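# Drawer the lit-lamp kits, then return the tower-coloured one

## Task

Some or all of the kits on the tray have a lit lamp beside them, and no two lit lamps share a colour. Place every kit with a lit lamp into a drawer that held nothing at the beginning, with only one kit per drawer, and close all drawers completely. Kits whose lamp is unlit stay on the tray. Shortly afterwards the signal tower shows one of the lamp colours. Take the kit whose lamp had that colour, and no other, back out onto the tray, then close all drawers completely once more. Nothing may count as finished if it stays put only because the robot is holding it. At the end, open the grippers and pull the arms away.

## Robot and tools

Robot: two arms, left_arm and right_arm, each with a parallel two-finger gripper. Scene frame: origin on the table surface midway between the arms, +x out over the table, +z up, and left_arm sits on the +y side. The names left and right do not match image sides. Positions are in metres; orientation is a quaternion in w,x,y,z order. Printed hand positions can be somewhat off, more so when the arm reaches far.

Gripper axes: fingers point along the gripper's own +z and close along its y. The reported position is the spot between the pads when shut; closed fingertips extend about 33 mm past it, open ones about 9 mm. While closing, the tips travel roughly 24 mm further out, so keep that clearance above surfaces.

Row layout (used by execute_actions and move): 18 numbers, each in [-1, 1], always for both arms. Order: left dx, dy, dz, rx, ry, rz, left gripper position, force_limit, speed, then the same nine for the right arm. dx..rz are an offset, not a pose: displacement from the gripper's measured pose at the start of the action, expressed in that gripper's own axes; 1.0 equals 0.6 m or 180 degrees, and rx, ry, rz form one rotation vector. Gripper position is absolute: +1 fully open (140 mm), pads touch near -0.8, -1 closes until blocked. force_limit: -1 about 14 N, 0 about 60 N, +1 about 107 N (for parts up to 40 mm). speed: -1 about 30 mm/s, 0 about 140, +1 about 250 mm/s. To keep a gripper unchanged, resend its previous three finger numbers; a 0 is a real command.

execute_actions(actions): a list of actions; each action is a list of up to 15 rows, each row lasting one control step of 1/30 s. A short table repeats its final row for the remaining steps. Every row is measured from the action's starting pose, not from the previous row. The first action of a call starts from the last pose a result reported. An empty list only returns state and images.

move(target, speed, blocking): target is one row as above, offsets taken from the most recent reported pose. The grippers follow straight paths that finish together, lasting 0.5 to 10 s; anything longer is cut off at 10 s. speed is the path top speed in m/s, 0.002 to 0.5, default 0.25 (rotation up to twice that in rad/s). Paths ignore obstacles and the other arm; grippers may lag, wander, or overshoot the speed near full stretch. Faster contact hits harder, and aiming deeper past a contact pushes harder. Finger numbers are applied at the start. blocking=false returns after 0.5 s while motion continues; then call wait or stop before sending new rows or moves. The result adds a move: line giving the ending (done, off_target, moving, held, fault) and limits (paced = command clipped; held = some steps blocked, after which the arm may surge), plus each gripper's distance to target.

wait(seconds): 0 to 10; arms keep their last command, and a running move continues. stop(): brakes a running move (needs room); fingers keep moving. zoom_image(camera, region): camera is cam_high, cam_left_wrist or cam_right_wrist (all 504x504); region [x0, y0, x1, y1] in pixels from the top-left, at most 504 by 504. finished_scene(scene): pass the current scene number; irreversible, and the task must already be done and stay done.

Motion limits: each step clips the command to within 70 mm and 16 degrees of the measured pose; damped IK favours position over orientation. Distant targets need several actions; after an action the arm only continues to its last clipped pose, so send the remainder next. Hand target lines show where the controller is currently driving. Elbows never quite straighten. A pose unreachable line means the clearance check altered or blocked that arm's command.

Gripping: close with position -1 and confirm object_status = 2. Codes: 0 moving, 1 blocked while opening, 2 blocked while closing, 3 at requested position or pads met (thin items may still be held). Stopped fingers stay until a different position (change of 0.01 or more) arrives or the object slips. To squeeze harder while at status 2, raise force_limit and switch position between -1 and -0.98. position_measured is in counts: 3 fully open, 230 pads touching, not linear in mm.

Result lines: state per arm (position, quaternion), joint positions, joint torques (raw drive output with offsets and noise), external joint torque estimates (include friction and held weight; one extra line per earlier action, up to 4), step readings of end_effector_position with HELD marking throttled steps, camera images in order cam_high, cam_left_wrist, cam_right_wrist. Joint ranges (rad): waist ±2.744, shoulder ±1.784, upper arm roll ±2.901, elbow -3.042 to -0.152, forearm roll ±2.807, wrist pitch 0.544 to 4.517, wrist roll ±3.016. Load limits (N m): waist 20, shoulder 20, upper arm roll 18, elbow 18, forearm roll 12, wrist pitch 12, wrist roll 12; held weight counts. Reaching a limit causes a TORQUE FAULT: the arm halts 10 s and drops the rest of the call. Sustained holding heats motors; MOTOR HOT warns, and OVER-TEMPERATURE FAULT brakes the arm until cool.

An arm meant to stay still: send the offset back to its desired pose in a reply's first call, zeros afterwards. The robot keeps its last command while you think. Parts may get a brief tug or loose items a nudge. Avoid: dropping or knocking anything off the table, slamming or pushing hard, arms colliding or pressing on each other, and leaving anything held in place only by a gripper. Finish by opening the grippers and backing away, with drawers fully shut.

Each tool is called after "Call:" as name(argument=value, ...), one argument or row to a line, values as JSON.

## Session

Call:
execute_actions(
  actions=[],
)

Scene clock: 0.00 s.
left_arm: end_effector_position=(+0.0002, +0.0096, +0.2599) position_measured=3 object_status=3 end_effector_quat_wxyz=(+0.176, +0.235, +0.901, +0.319) | right_arm: end_effector_position=(+0.2487, -0.6056, +0.3349) position_measured=3 object_status=3 end_effector_quat_wxyz=(+0.223, +0.969, -0.072, -0.082)
Joint positions: left_arm=[-1.568 -0.026 -0.058 -2.079  0.379  1.404  0.258] | right_arm=[-0.369 -0.722  0.034 -2.493 -0.445  1.645 -1.557]
Joint velocities: left_arm=[-0.001 -0.001  0.    -0.    -0.     0.001 -0.001] | right_arm=[ 0.001  0.001 -0.001 -0.    -0.001 -0.001 -0.001]
Joint torques (N m, as the joint torque sensors report them, + toward a larger angle): no reading
External joint torques (N m, as the arm's controller estimates them; a push from outside toward a larger angle lowers the number): no reading
Hand target (left_arm): +0.000, +0.010, +0.260; +0.176, +0.235, +0.901, +0.319
Hand target (right_arm): +0.249, -0.606, +0.335; +0.223, +0.969, -0.072, -0.082

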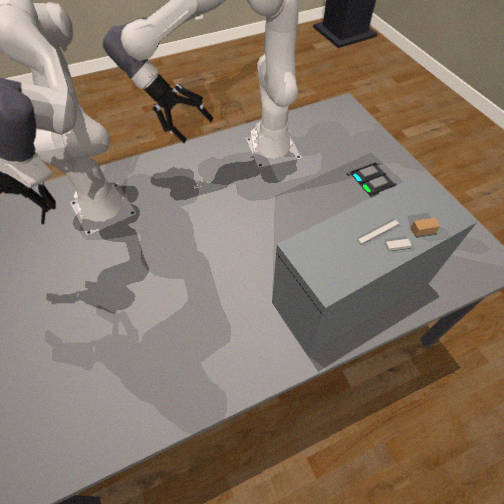

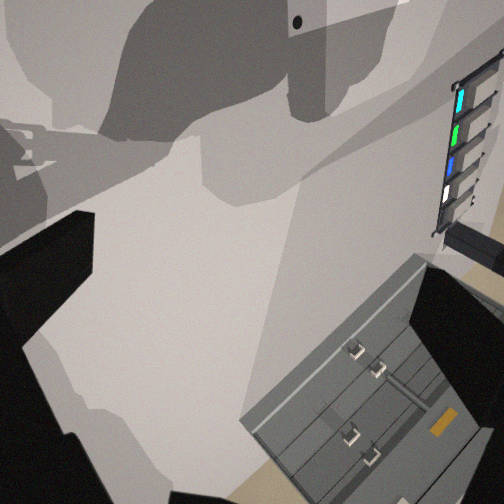

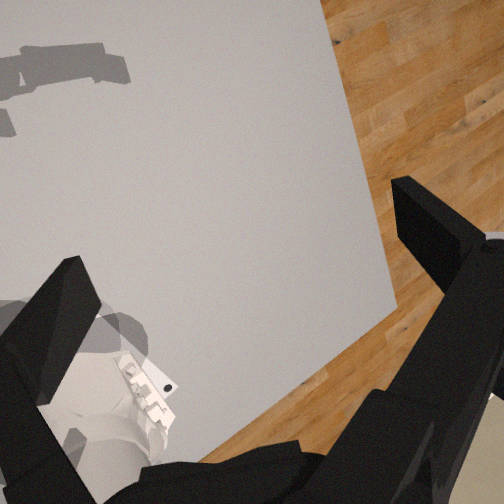

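Call:
move(
  target=[-0.197,0.765,0.639,0.2105,0.116,-0.155,0.25,0.2,0.2,0.225,-0.7,-0.222,0.156,0.309,0.015,-0.15,0.3,0],
)

Scene clock: 10.73 s.
left_arm: end_effector_position=(+0.4201, +0.4633, +0.2966) position_measured=98 object_status=3 end_effector_quat_wxyz=(-0.003, -0.018, +1.000, +0.012) | right_arm: end_effector_position=(+0.4507, -0.2105, +0.2459) position_measured=148 object_status=3 end_effector_quat_wxyz=(+0.013, +0.918, +0.006, +0.397)
Joint positions: left_arm=[-1.322 -1.056  1.111 -2.045  0.921  1.434  1.012] | right_arm=[-0.352 -0.695  0.844 -2.894  0.022  3.067 -0.917]
Joint velocities: left_arm=[ 0.     0.     0.001  0.001 -0.001 -0.001  0.022] | right_arm=[-0.005 -0.002  0.007  0.001  0.014  0.012  0.015]
Joint torques (N m, as the joint torque sensors report them, + toward a larger angle): left_arm=[ -0.21  16.8  -24.65  14.32   1.46   1.9    0.31] | right_arm=[-1.63 -2.37 -7.93 21.25  2.68  3.34  0.56]
External joint torques (N m, as the arm's controller estimates them; a push from outside toward a larger angle lowers the number): left_arm=[-0.17 -2.22  0.2   0.69  0.63 -0.49  0.31] | right_arm=[-1.64 -0.46  2.75  1.73  1.07  0.25  0.54]
Hand target (left_arm): +0.420, +0.465, +0.296; -0.004, -0.014, +1.000, +0.013
Hand target (right_arm): +0.452, -0.209, +0.248; +0.008, +0.916, +0.000, +0.400
Off the commanded pose (left_arm): 0.014 m, 2 deg.
Off the commanded pose (right_arm): 0.012 m, 2 deg.
move: off_target (left_arm, right_arm)

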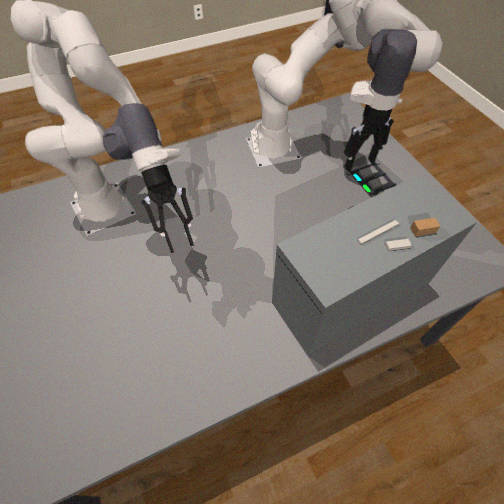

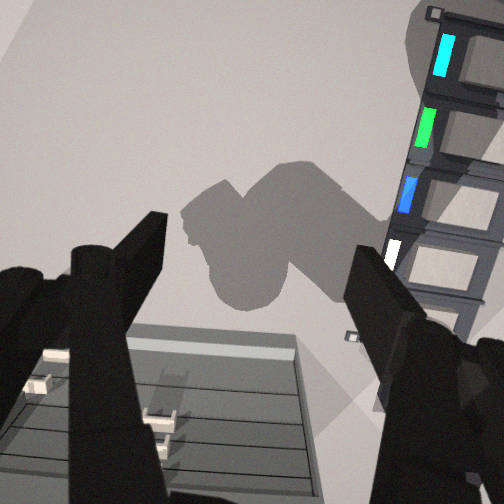

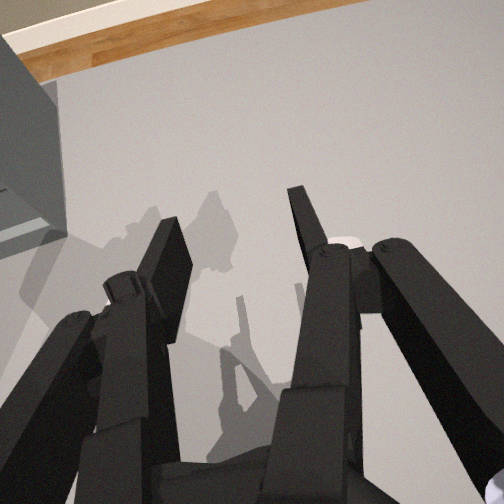

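Call:
move(
  target=[0.03,0.33,0.12,0,0,0,0.25,0.2,0.2,-0.038,-0.6,0.081,0,0,0,-0.15,0.3,0],
)

Scene clock: 14.07 s.
left_arm: end_effector_position=(+0.3942, +0.6616, +0.2255) position_measured=98 object_status=3 end_effector_quat_wxyz=(-0.007, -0.024, +1.000, +0.012) | right_arm: end_effector_position=(+0.4726, +0.1479, +0.2014) position_measured=148 object_status=3 end_effector_quat_wxyz=(+0.012, +0.914, +0.009, +0.405)
Joint positions: left_arm=[-1.121 -1.238  1.257 -1.993  1.155  1.419  1.335] | right_arm=[-1.16  -0.934  1.866 -1.9    0.224  2.643 -0.561]
Joint velocities: left_arm=[ 0.001 -0.001 -0.     0.001  0.     0.     0.025] | right_arm=[ 0.    -0.004 -0.     0.002  0.006 -0.014  0.01 ]
Joint torques (N m, as the joint torque sensors report them, + toward a larger angle): left_arm=[  0.16  23.98 -29.57   9.46   1.58   1.95   0.26] | right_arm=[ -1.82  31.59 -23.54  15.43   2.35   2.14   0.38]
External joint torques (N m, as the arm's controller estimates them; a push from outside toward a larger angle lowers the number): left_arm=[-0.01 -2.09 -0.77  0.43  0.71 -0.42  0.26] | right_arm=[-1.94 -1.17  1.74  0.5   1.13 -0.47  0.36]
Hand target (left_arm): +0.394, +0.664, +0.225; -0.008, -0.020, +1.000, +0.013
Hand target (right_arm): +0.472, +0.148, +0.200; +0.010, +0.915, +0.003, +0.404
Off the commanded pose (left_arm): 0.004 m, 1 deg.
Off the commanded pose (right_arm): 0.016 m, 1 deg.
move: off_target (left_arm, right_arm)

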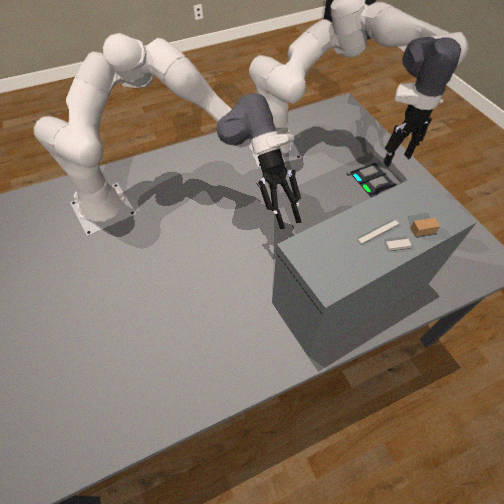

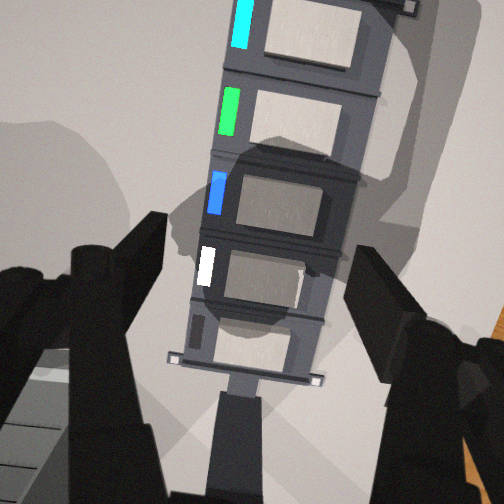

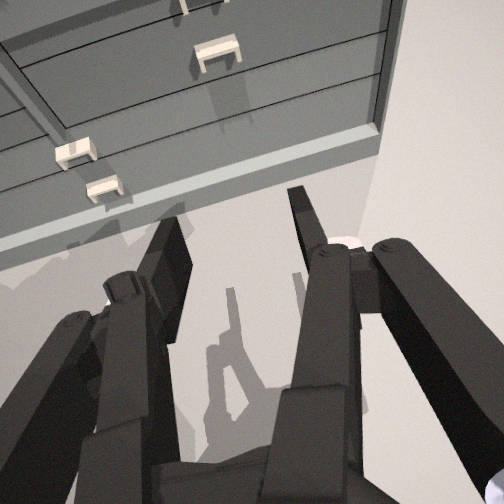

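Call:
move(
  target=[0.203,0.03,0.217,0.008,0,0.004,0.25,0.2,0.2,0.09,0,0.06,0,0,0,-0.15,0.3,0],
  speed=0.2,
)

Scene clock: 20.20 s.
left_arm: end_effector_position=(+0.2665, +0.6790, +0.0950) position_measured=98 object_status=3 end_effector_quat_wxyz=(-0.014, -0.024, +1.000, -0.000) | right_arm: end_effector_position=(+0.5356, +0.1496, +0.2194) position_measured=148 object_status=3 end_effector_quat_wxyz=(+0.008, +0.914, +0.003, +0.406)
Joint positions: left_arm=[-0.71  -1.451  1.389 -2.4    1.351  1.51   1.404] | right_arm=[-1.349 -0.923  1.929 -1.757  0.209  2.636 -0.611]
Joint velocities: left_arm=[ 0.001 -0.007 -0.001 -0.001  0.009  0.001  0.023] | right_arm=[-0.    -0.     0.001 -0.001 -0.002 -0.002 -0.012]
Joint torques (N m, as the joint torque sensors report them, + toward a larger angle): left_arm=[  1.27  16.45 -27.91   3.46   1.83   2.82   0.31] | right_arm=[ -1.54  37.05 -21.84  16.83   0.09   2.24  -0.18]
External joint torques (N m, as the arm's controller estimates them; a push from outside toward a larger angle lowers the number): left_arm=[ 1.16 -4.44 -0.05 -1.43  1.03  0.47  0.31] | right_arm=[-1.45  0.36  2.64  0.92 -1.13 -0.44 -0.21]
Hand target (left_arm): +0.267, +0.680, +0.094; -0.012, -0.019, +1.000, +0.001
Hand target (right_arm): +0.535, +0.150, +0.219; +0.011, +0.914, +0.009, +0.406
Off the commanded pose (left_arm): 0.005 m, 1 deg.
Off the commanded pose (right_arm): 0.002 m, 1 deg.
move: off_target (left_arm)

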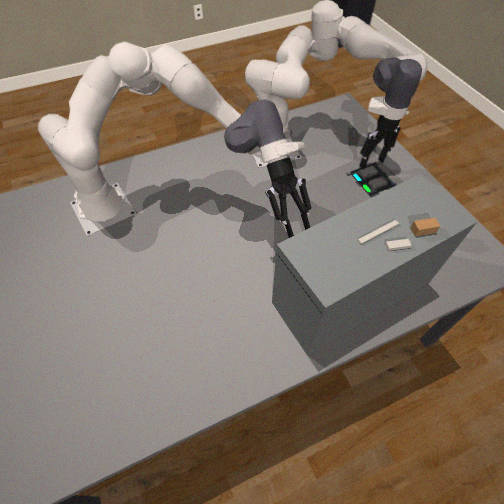

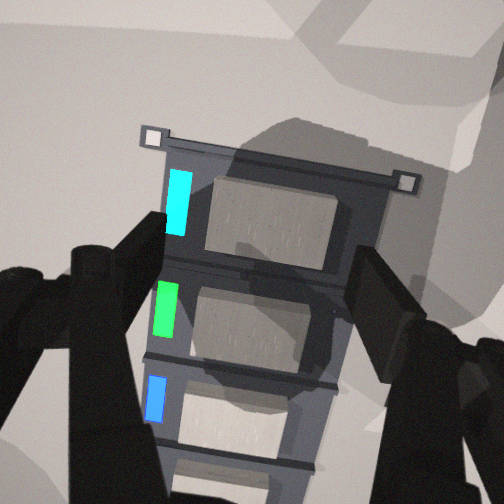

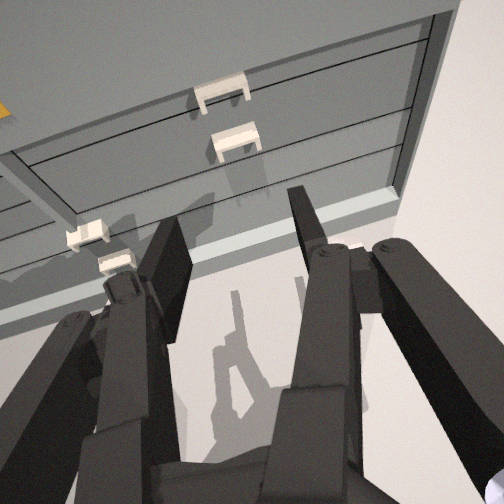

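Call:
move(
  target=[0,0.016,0.06,0,0,0,0.25,0.2,0.2,0.01,0.018,0.046,0,0,0,-0.15,0.3,0],
  speed=0.05,
)

Scene clock: 25.87 s.
left_arm: end_effector_position=(+0.2642, +0.6868, +0.0590) position_measured=98 object_status=3 end_effector_quat_wxyz=(-0.017, -0.026, +1.000, -0.001) | right_arm: end_effector_position=(+0.5604, +0.1367, +0.2067) position_measured=148 object_status=3 end_effector_quat_wxyz=(+0.007, +0.914, -0.003, +0.406)
Joint positions: left_arm=[-0.708 -1.471  1.474 -2.401  1.426  1.546  1.414] | right_arm=[-1.42  -0.927  1.969 -1.749  0.208  2.677 -0.619]
Joint velocities: left_arm=[ 0.    -0.002 -0.     0.     0.01   0.008  0.002] | right_arm=[ 0.001  0.     0.006  0.004  0.002  0.011 -0.003]
Joint torques (N m, as the joint torque sensors report them, + toward a larger angle): left_arm=[  1.45  18.23 -27.55   2.95   1.67   2.69   0.29] | right_arm=[ -1.55  36.5  -21.37  17.17   0.44   3.02  -0.14]
External joint torques (N m, as the arm's controller estimates them; a push from outside toward a larger angle lowers the number): left_arm=[ 1.37 -3.01  0.62 -0.35  0.87  0.36  0.29] | right_arm=[-1.54 -1.22  2.77  1.16 -0.84  0.31 -0.16]
Hand target (left_arm): +0.265, +0.688, +0.058; -0.015, -0.024, +1.000, -0.000
Hand target (right_arm): +0.560, +0.139, +0.207; +0.008, +0.914, +0.003, +0.407
Off the commanded pose (left_arm): 0.002 m, 0 deg.
Off the commanded pose (right_arm): 0.002 m, 1 deg.
move: done

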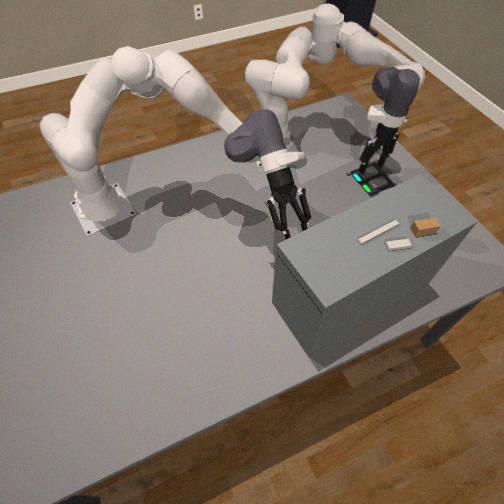

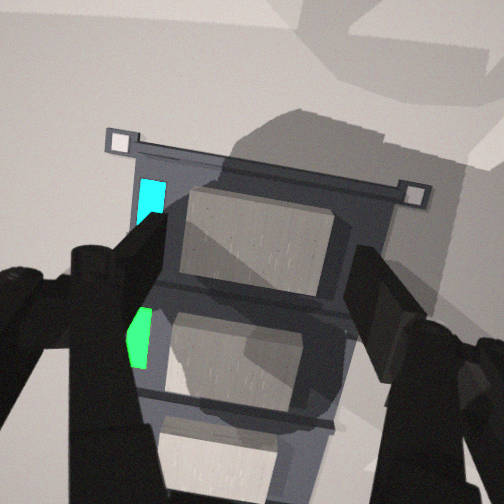

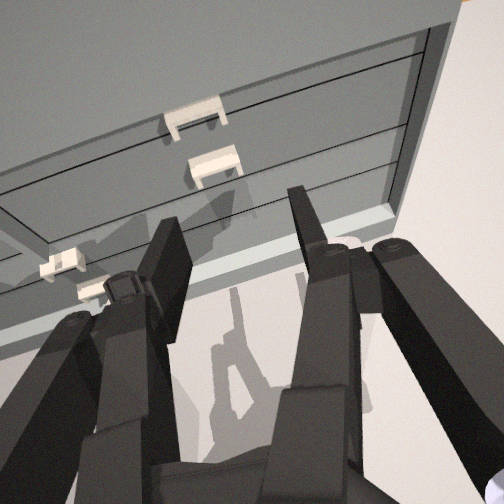

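Call:
move(
  target=[0.01,0,0.024,0,0,0,0.25,0.2,0.2,0.03,-0.005,0.057,0,0,0,-0.15,0.3,0],
  speed=0.03,
)

Scene clock: 29.17 s.
left_arm: end_effector_position=(+0.2572, +0.6862, +0.0453) position_measured=98 object_status=3 end_effector_quat_wxyz=(-0.019, -0.027, +0.999, -0.002) | right_arm: end_effector_position=(+0.5985, +0.1393, +0.2004) position_measured=148 object_status=3 end_effector_quat_wxyz=(+0.004, +0.914, -0.008, +0.407)
Joint positions: left_arm=[-0.689 -1.476  1.505 -2.418  1.45   1.561  1.415] | right_arm=[-1.552 -0.957  2.034 -1.64   0.208  2.678 -0.628]
Joint velocities: left_arm=[ 0.001  0.    -0.001 -0.     0.002  0.004  0.   ] | right_arm=[-0.001  0.     0.005  0.007 -0.001  0.    -0.002]
Joint torques (N m, as the joint torque sensors report them, + toward a larger angle): left_arm=[  2.13  18.43 -27.33   0.82   1.79   2.63   0.29] | right_arm=[ -1.48  39.23 -20.13  18.01   0.23   2.33  -0.19]
External joint torques (N m, as the arm's controller estimates them; a push from outside toward a larger angle lowers the number): left_arm=[ 2.05 -2.57  0.69 -2.04  0.99  0.31  0.29] | right_arm=[-1.53 -2.13  3.47  1.66 -1.05 -0.43 -0.21]
Hand target (left_arm): +0.258, +0.686, +0.045; -0.018, -0.026, +1.000, -0.001
Hand target (right_arm): +0.598, +0.140, +0.199; +0.007, +0.914, -0.003, +0.406
Off the commanded pose (left_arm): 0.001 m, 0 deg.
Off the commanded pose (right_arm): 0.003 m, 1 deg.
move: done

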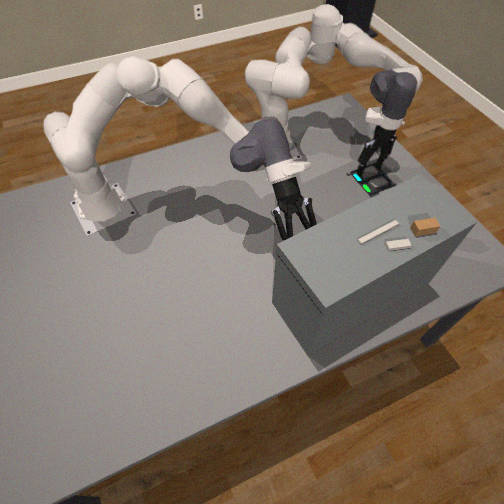

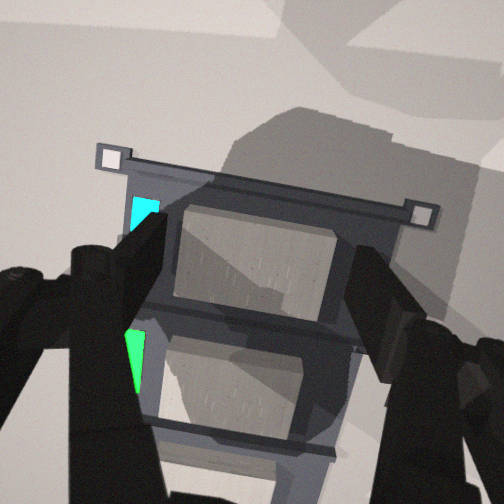

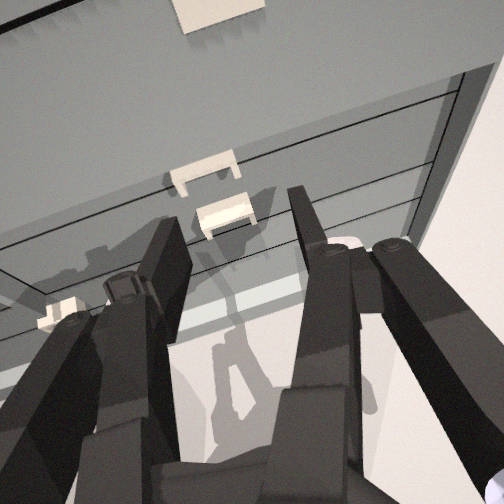

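Call:
move(
  target=[0,0,0.005,0,0,0,0.25,0.2,0.2,0.004,-0.002,0.011,0,0,0,-0.15,0.3,0],
  speed=0.02,
)

Call:
move(
  target=[0,0,0,0,0,0,-1,0.2,0.2,0,0,0,0,0,0,-1,0.3,-0.2],
)

Call:
move(
  target=[0,0,-0.12,0,0,0,-1,0.2,0.2,-0.135,0.005,-0.148,0,0,0,-1,0.3,-0.2],
  speed=0.08,
)

Scene clock: 33.13 s.
left_arm: end_effector_position=(+0.2562, +0.6856, +0.0429) position_measured=98 object_status=3 end_effector_quat_wxyz=(-0.021, -0.027, +0.999, -0.003) | right_arm: end_effector_position=(+0.6055, +0.1397, +0.1997) position_measured=148 object_status=3 end_effector_quat_wxyz=(+0.003, +0.913, -0.009, +0.408)
Joint positions: left_arm=[-0.689 -1.476  1.51  -2.419  1.452  1.562  1.415] | right_arm=[-1.574 -0.964  2.043 -1.619  0.208  2.678 -0.628]
Joint velocities: left_arm=[-0.001 -0.002  0.002 -0.001  0.001  0.001  0.001] | right_arm=[-0.002  0.001  0.003  0.006 -0.    -0.     0.002]
Joint torques (N m, as the joint torque sensors report them, + toward a larger angle): left_arm=[  0.5   18.35 -28.01   2.65   1.72   2.67  -0.01] | right_arm=[ -2.05  39.88 -20.48  18.35   1.32   2.43   0.07]
External joint torques (N m, as the arm's controller estimates them; a push from outside toward a larger angle lowers the number): left_arm=[ 0.64 -2.63 -0.03  0.    0.95  0.35 -0.01] | right_arm=[-2.15 -2.15  3.02  1.92  0.03 -0.34  0.05]
Hand target (left_arm): +0.257, +0.686, +0.042; -0.019, -0.027, +0.999, -0.002
Hand target (right_arm): +0.605, +0.141, +0.198; +0.004, +0.913, -0.008, +0.407
Off the commanded pose (left_arm): 0.001 m, 0 deg.
Off the commanded pose (right_arm): 0.002 m, 0 deg.
move: done

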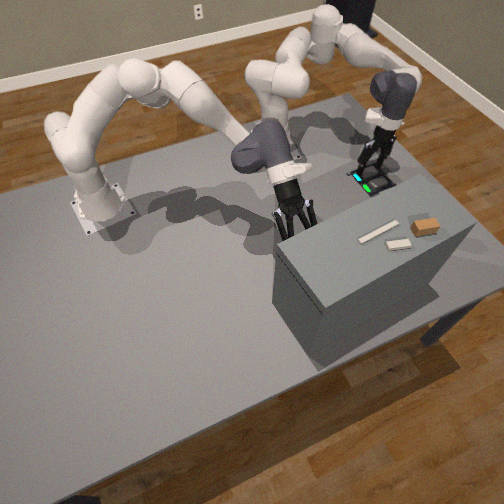

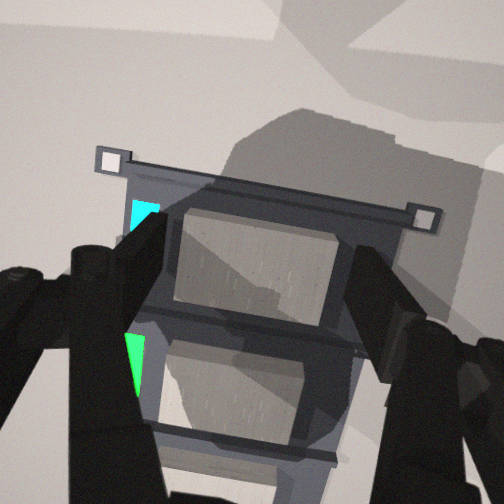

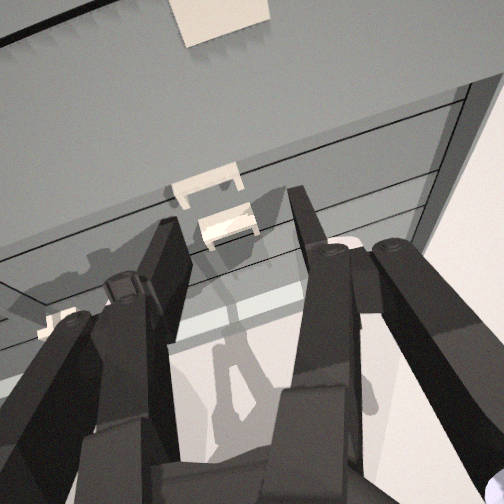

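Scene clock: 33.80 s.
left_arm: end_effector_position=(+0.2566, +0.6858, +0.0435) position_measured=133 object_status=2 end_effector_quat_wxyz=(-0.020, -0.027, +0.999, -0.002) | right_arm: end_effector_position=(+0.6055, +0.1397, +0.1998) position_measured=234 object_status=3 end_effector_quat_wxyz=(+0.003, +0.913, -0.009, +0.408)
Joint positions: left_arm=[-0.689 -1.476  1.509 -2.419  1.452  1.562  1.415] | right_arm=[-1.574 -0.964  2.043 -1.619  0.208  2.678 -0.628]
Joint velocities: left_arm=[ 0.001  0.001  0.     0.001  0.    -0.    -0.001] | right_arm=[-0.     0.     0.    -0.001  0.    -0.001  0.   ]
Joint torques (N m, as the joint torque sensors report them, + toward a larger angle): left_arm=[  0.67  18.72 -28.52   2.73   0.81   2.27   0.13] | right_arm=[ -0.51  41.   -22.13  15.99   1.23   2.61   0.11]
External joint torques (N m, as the arm's controller estimates them; a push from outside toward a larger angle lowers the number): left_arm=[ 0.59 -2.28 -0.51 -0.08  0.02 -0.05  0.13] | right_arm=[-0.43 -0.92  1.38 -0.31 -0.06 -0.14  0.09]
Hand target (left_arm): +0.256, +0.686, +0.043; -0.021, -0.027, +0.999, -0.003
Hand target (right_arm): +0.606, +0.140, +0.200; +0.003, +0.913, -0.009, +0.408
Off the commanded pose (left_arm): 0.001 m, 0 deg.
Off the commanded pose (right_arm): 0.000 m, 0 deg.
move: done

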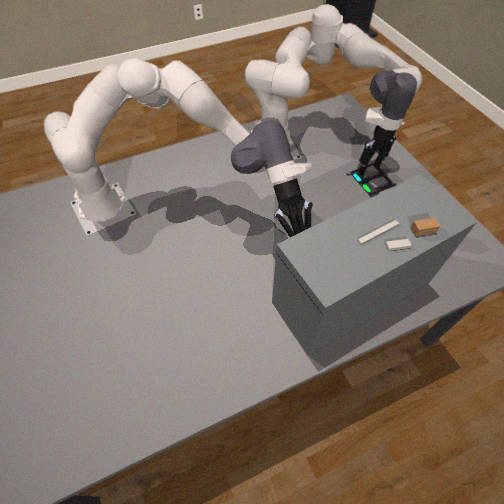

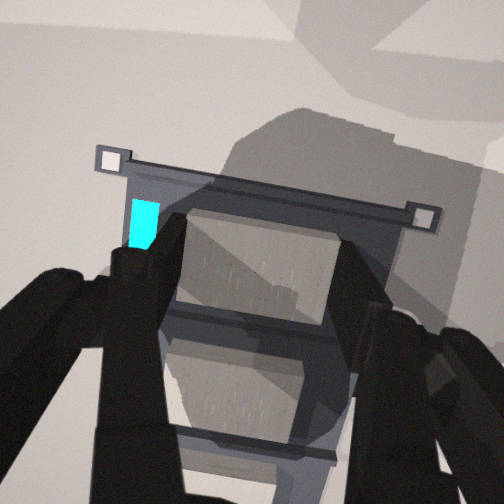

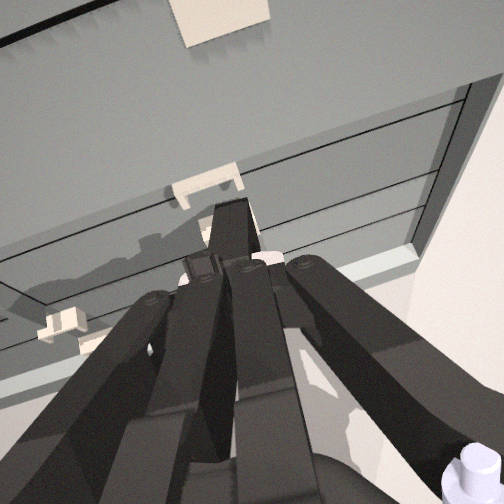

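Scene clock: 35.83 s.
left_arm: end_effector_position=(+0.2595, +0.6874, +0.1152) position_measured=133 object_status=2 end_effector_quat_wxyz=(-0.018, -0.030, +0.999, -0.002) | right_arm: end_effector_position=(+0.4850, +0.1385, +0.1947) position_measured=234 object_status=3 end_effector_quat_wxyz=(+0.006, +0.914, -0.002, +0.407)
Joint positions: left_arm=[-0.7   -1.437  1.345 -2.374  1.306  1.477  1.421] | right_arm=[-1.184 -0.934  1.878 -1.919  0.23   2.683 -0.55 ]
Joint velocities: left_arm=[-0.002  0.001  0.     0.    -0.001 -0.005  0.001] | right_arm=[-0.002  0.     0.    -0.     0.002 -0.002  0.009]
Joint torques (N m, as the joint torque sensors report them, + toward a larger angle): left_arm=[ -0.8   19.63 -30.02   6.37  -0.53   1.91   0.24] | right_arm=[  0.59  31.25 -25.63  13.24   2.3    2.24   0.44]
External joint torques (N m, as the arm's controller estimates them; a push from outside toward a larger angle lowers the number): left_arm=[-0.72 -1.57 -2.09  0.87 -1.32 -0.43  0.24] | right_arm=[ 0.64 -1.43 -0.39 -1.48  1.   -0.37  0.42]
Hand target (left_arm): +0.259, +0.687, +0.116; -0.019, -0.028, +0.999, -0.003
Hand target (right_arm): +0.485, +0.137, +0.194; +0.005, +0.914, -0.009, +0.406
Off the commanded pose (left_arm): 0.001 m, 0 deg.
Off the commanded pose (right_arm): 0.004 m, 1 deg.
move: off_target (right_arm)

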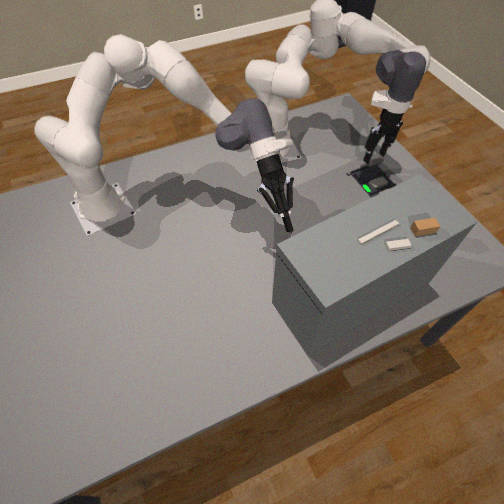

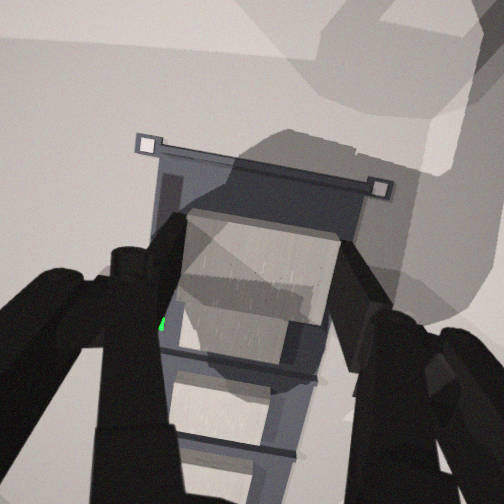

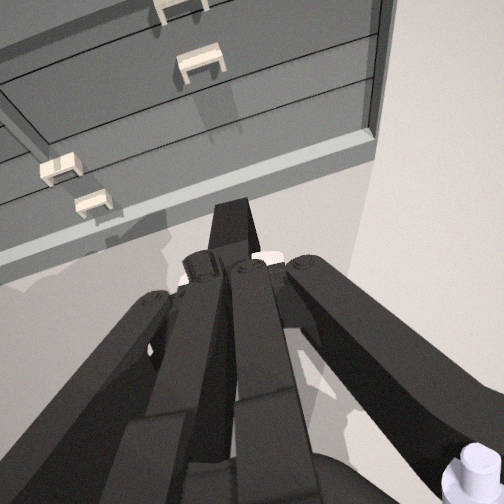

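Call:
move(
  target=[0,0,0,0,0,0,-1,0.2,0.2,0.111,-0.002,0.135,0,0,0,-0.15,0.3,0],
  speed=0.12,
)

Call:
move(
  target=[0,0,0,0,0,0,-1,0.2,0.2,0.022,0,0.031,0,0,0,-0.15,0.3,0],
  speed=0.02,
)

Scene clock: 40.33 s.
left_arm: end_effector_position=(+0.2593, +0.6875, +0.1152) position_measured=133 object_status=2 end_effector_quat_wxyz=(-0.019, -0.030, +0.999, -0.002) | right_arm: end_effector_position=(+0.5900, +0.1407, +0.1950) position_measured=148 object_status=3 end_effector_quat_wxyz=(+0.001, +0.913, -0.008, +0.408)
Joint positions: left_arm=[-0.701 -1.437  1.345 -2.373  1.306  1.476  1.421] | right_arm=[-1.524 -0.962  2.025 -1.669  0.217  2.697 -0.617]
Joint velocities: left_arm=[ 0.     0.     0.001  0.     0.    -0.     0.002] | right_arm=[ 0.     0.     0.002  0.001 -0.004 -0.001 -0.01 ]
Joint torques (N m, as the joint torque sensors report them, + toward a larger angle): left_arm=[  0.31  19.02 -29.38   5.46   0.69   2.36   0.12] | right_arm=[ -1.59  39.62 -21.51  17.46   0.26   2.29  -0.29]
External joint torques (N m, as the arm's controller estimates them; a push from outside toward a larger angle lowers the number): left_arm=[ 0.34 -2.13 -1.6  -0.04 -0.1   0.04  0.12] | right_arm=[-1.54 -1.14  2.42  1.43 -1.06 -0.46 -0.31]
Hand target (left_arm): +0.259, +0.687, +0.115; -0.018, -0.030, +0.999, -0.002
Hand target (right_arm): +0.590, +0.141, +0.194; +0.005, +0.913, -0.002, +0.408
Off the commanded pose (left_arm): 0.000 m, 0 deg.
Off the commanded pose (right_arm): 0.005 m, 1 deg.
move: off_target (right_arm)

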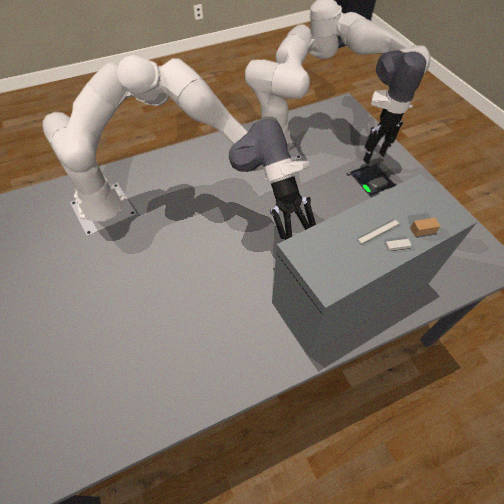

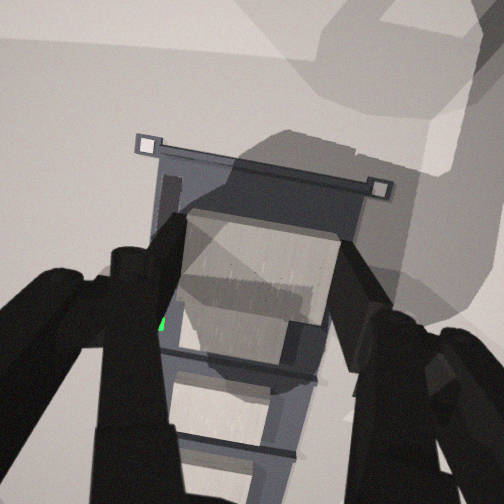

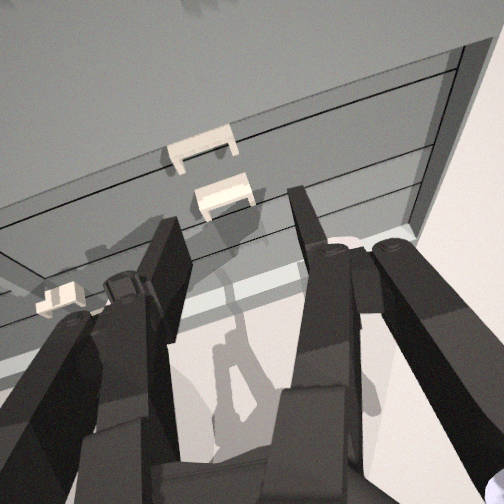

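Scene clock: 41.70 s.
left_arm: end_effector_position=(+0.2593, +0.6875, +0.1152) position_measured=133 object_status=2 end_effector_quat_wxyz=(-0.019, -0.030, +0.999, -0.002) | right_arm: end_effector_position=(+0.6100, +0.1420, +0.1949) position_measured=148 object_status=3 end_effector_quat_wxyz=(-0.002, +0.913, -0.013, +0.408)
Joint positions: left_arm=[-0.701 -1.437  1.345 -2.373  1.306  1.476  1.421] | right_arm=[-1.593 -0.974  2.057 -1.606  0.217  2.689 -0.623]
Joint velocities: left_arm=[-0.001  0.    -0.     0.     0.001 -0.     0.   ] | right_arm=[-0.004  0.001  0.004  0.006  0.    -0.007 -0.005]
Joint torques (N m, as the joint torque sensors report them, + toward a larger angle): left_arm=[ -0.1   19.03 -28.96   5.31   0.53   2.33   0.08] | right_arm=[ -4.2   38.9  -21.13  18.25   0.4    3.19  -0.18]
External joint torques (N m, as the arm's controller estimates them; a push from outside toward a larger angle lowers the number): left_arm=[ 0.06 -2.17 -1.04 -0.15 -0.26 -0.02  0.08] | right_arm=[-4.24 -3.8   2.33  1.85 -0.92  0.4  -0.2 ]
Hand target (left_arm): +0.259, +0.687, +0.115; -0.019, -0.030, +0.999, -0.002
Hand target (right_arm): +0.613, +0.141, +0.193; +0.001, +0.913, -0.008, +0.409
Off the commanded pose (left_arm): 0.000 m, 0 deg.
Off the commanded pose (right_arm): 0.004 m, 1 deg.
move: off_target (right_arm)

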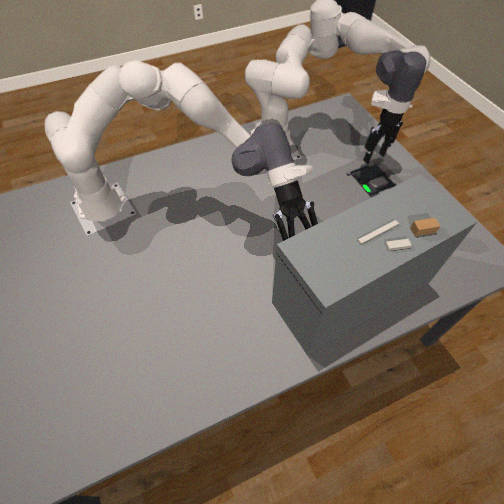

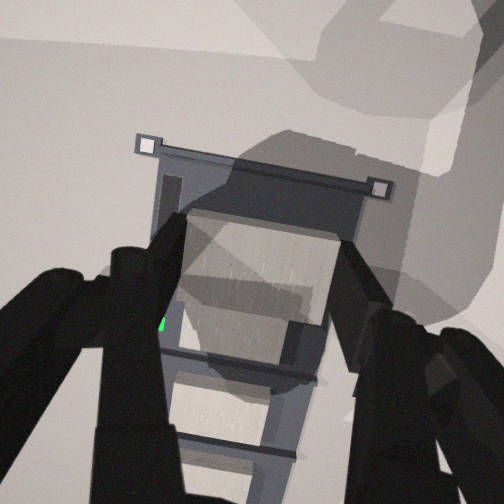

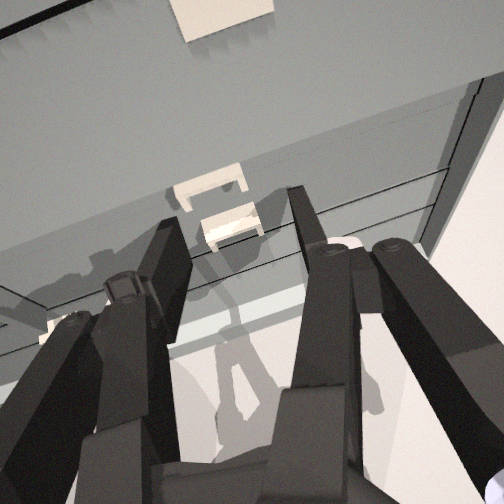

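Call:
move(
  target=[0,0,0,0,0,0,-1,0.2,0.2,0,0,0,0,0,0,-1,0.3,-0.2],
)

Scene clock: 51.40 s.
left_arm: end_effector_position=(+0.2593, +0.6875, +0.1152) position_measured=133 object_status=2 end_effector_quat_wxyz=(-0.019, -0.030, +0.999, -0.002) | right_arm: end_effector_position=(+0.6063, +0.1497, +0.1967) position_measured=234 object_status=3 end_effector_quat_wxyz=(-0.007, +0.912, -0.008, +0.409)
Joint positions: left_arm=[-0.701 -1.437  1.345 -2.373  1.306  1.476  1.421] | right_arm=[-1.588 -0.973  2.059 -1.601  0.217  2.694 -0.624]
Joint velocities: left_arm=[ 0.001  0.001 -0.001 -0.    -0.     0.    -0.   ] | right_arm=[-0.001 -0.     0.     0.001 -0.001  0.     0.001]
Joint torques (N m, as the joint torque sensors report them, + toward a larger angle): left_arm=[  0.12  17.79 -29.33   4.9    0.58   2.25   0.15] | right_arm=[ -3.37  41.1  -23.65  13.36   1.41   1.87   0.18]
External joint torques (N m, as the arm's controller estimates them; a push from outside toward a larger angle lowers the number): left_arm=[ 0.08 -3.4  -1.43 -0.68 -0.21 -0.08  0.15] | right_arm=[-3.32 -1.57 -0.26 -3.    0.09 -0.91  0.17]
Hand target (left_arm): +0.259, +0.687, +0.115; -0.019, -0.030, +0.999, -0.002
Hand target (right_arm): +0.610, +0.142, +0.195; -0.002, +0.913, -0.013, +0.408
Off the commanded pose (left_arm): 0.000 m, 0 deg.
Off the commanded pose (right_arm): 0.009 m, 1 deg.
move: off_target (right_arm)

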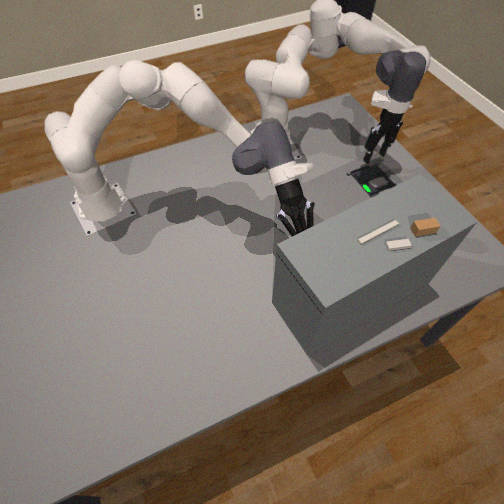

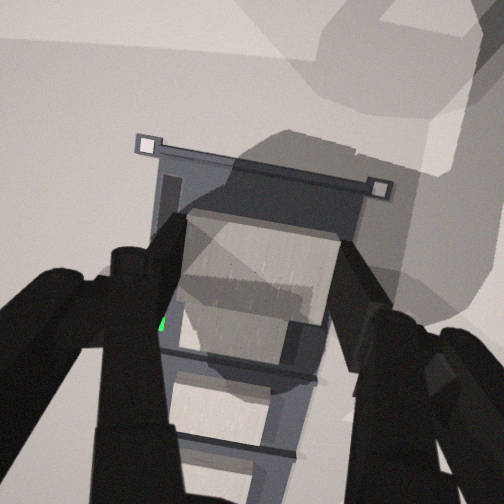

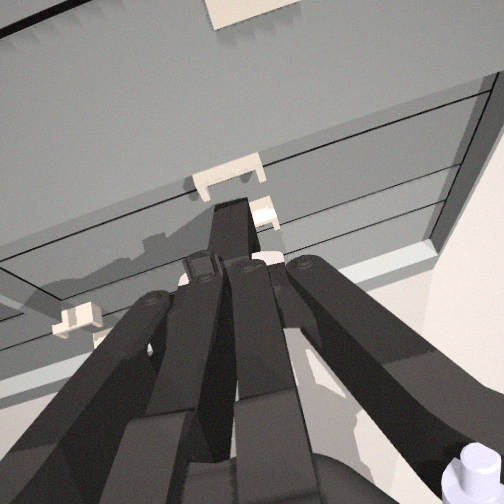

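Call:
move(
  target=[0,0,0,0,0,0,-1,0.2,0.2,-0.01,0,-0.04,0,0,0,-0.15,0.3,0],
)

Call:
move(
  target=[0,0,0,0,0,0,-1,0.2,0.2,0.04,0.008,-0.005,0,0,0,-0.15,0.3,0],
  speed=0.04,
)

Scene clock: 54.93 s.
left_arm: end_effector_position=(+0.2593, +0.6875, +0.1152) position_measured=133 object_status=2 end_effector_quat_wxyz=(-0.019, -0.030, +0.999, -0.002) | right_arm: end_effector_position=(+0.5841, +0.1509, +0.2068) position_measured=148 object_status=3 end_effector_quat_wxyz=(-0.007, +0.912, -0.004, +0.409)
Joint positions: left_arm=[-0.701 -1.437  1.345 -2.373  1.306  1.476  1.421] | right_arm=[-1.511 -0.948  2.018 -1.661  0.216  2.689 -0.623]
Joint velocities: left_arm=[ 0.002  0.     0.    -0.001 -0.001  0.     0.001] | right_arm=[ 0.001  0.    -0.001 -0.    -0.001 -0.002 -0.001]
Joint torques (N m, as the joint torque sensors report them, + toward a larger angle): left_arm=[ -0.39  18.91 -29.27   4.7    0.69   2.26   0.12] | right_arm=[  0.67  39.98 -23.55  14.55   1.67   2.26   0.39]
External joint torques (N m, as the arm's controller estimates them; a push from outside toward a larger angle lowers the number): left_arm=[-0.47 -2.24 -1.44 -0.84 -0.1  -0.06  0.12] | right_arm=[ 0.57 -0.53  0.08 -1.8   0.36 -0.51  0.37]
Hand target (left_arm): +0.259, +0.687, +0.115; -0.019, -0.030, +0.999, -0.002
Hand target (right_arm): +0.584, +0.149, +0.207; -0.007, +0.913, -0.008, +0.409
Off the commanded pose (left_arm): 0.000 m, 0 deg.
Off the commanded pose (right_arm): 0.002 m, 0 deg.
move: done

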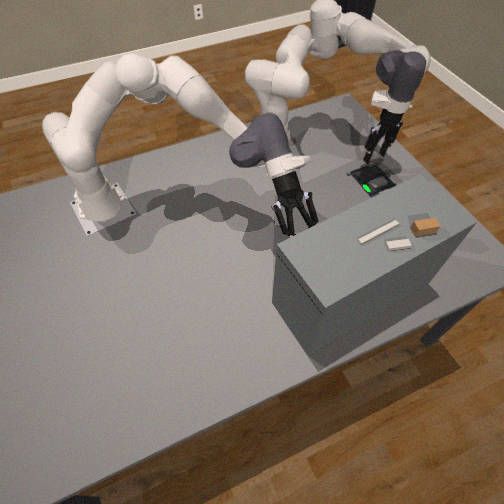

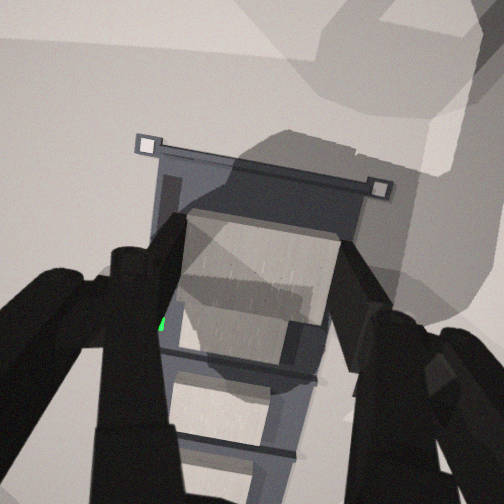

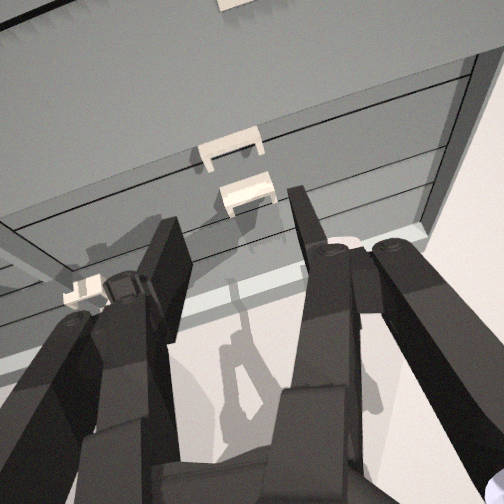

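Scene clock: 55.83 s.
left_arm: end_effector_position=(+0.2593, +0.6875, +0.1152) position_measured=133 object_status=2 end_effector_quat_wxyz=(-0.019, -0.030, +0.999, -0.002) | right_arm: end_effector_position=(+0.5969, +0.1464, +0.2256) position_measured=148 object_status=3 end_effector_quat_wxyz=(-0.010, +0.913, -0.009, +0.409)
Joint positions: left_arm=[-0.701 -1.437  1.345 -2.373  1.306  1.476  1.421] | right_arm=[-1.54  -0.922  2.018 -1.635  0.207  2.671 -0.639]
Joint velocities: left_arm=[-0.001  0.001  0.001 -0.001 -0.    -0.     0.   ] | right_arm=[ 0.001 -0.    -0.001  0.001 -0.008 -0.007 -0.011]
Joint torques (N m, as the joint torque sensors report them, + toward a larger angle): left_arm=[  0.46  19.14 -29.34   5.93   0.67   2.32  -0.04] | right_arm=[ -1.68  40.86 -22.15  18.09   0.19   2.38  -0.27]
External joint torques (N m, as the arm's controller estimates them; a push from outside toward a larger angle lowers the number): left_arm=[ 0.53 -2.02 -1.55  0.45 -0.11  0.   -0.04] | right_arm=[-1.83  0.16  0.93  1.08 -1.08 -0.45 -0.29]
Hand target (left_arm): +0.259, +0.687, +0.115; -0.019, -0.030, +0.999, -0.002
Hand target (right_arm): +0.598, +0.146, +0.227; -0.007, +0.913, -0.004, +0.409
Off the commanded pose (left_arm): 0.000 m, 0 deg.
Off the commanded pose (right_arm): 0.002 m, 1 deg.
move: done

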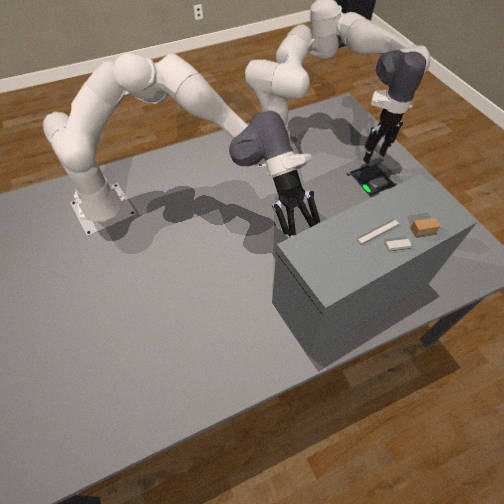

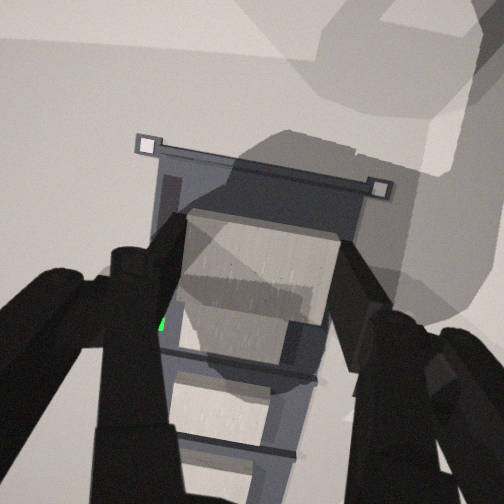

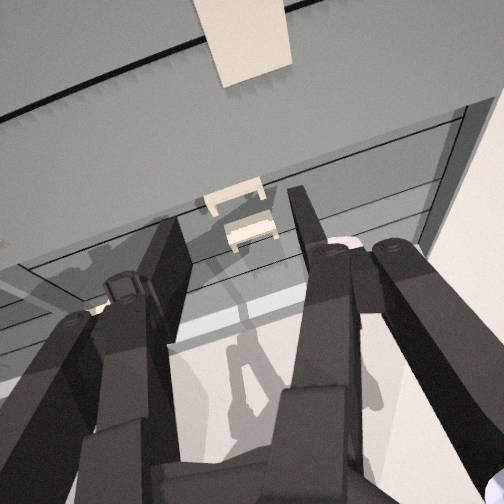

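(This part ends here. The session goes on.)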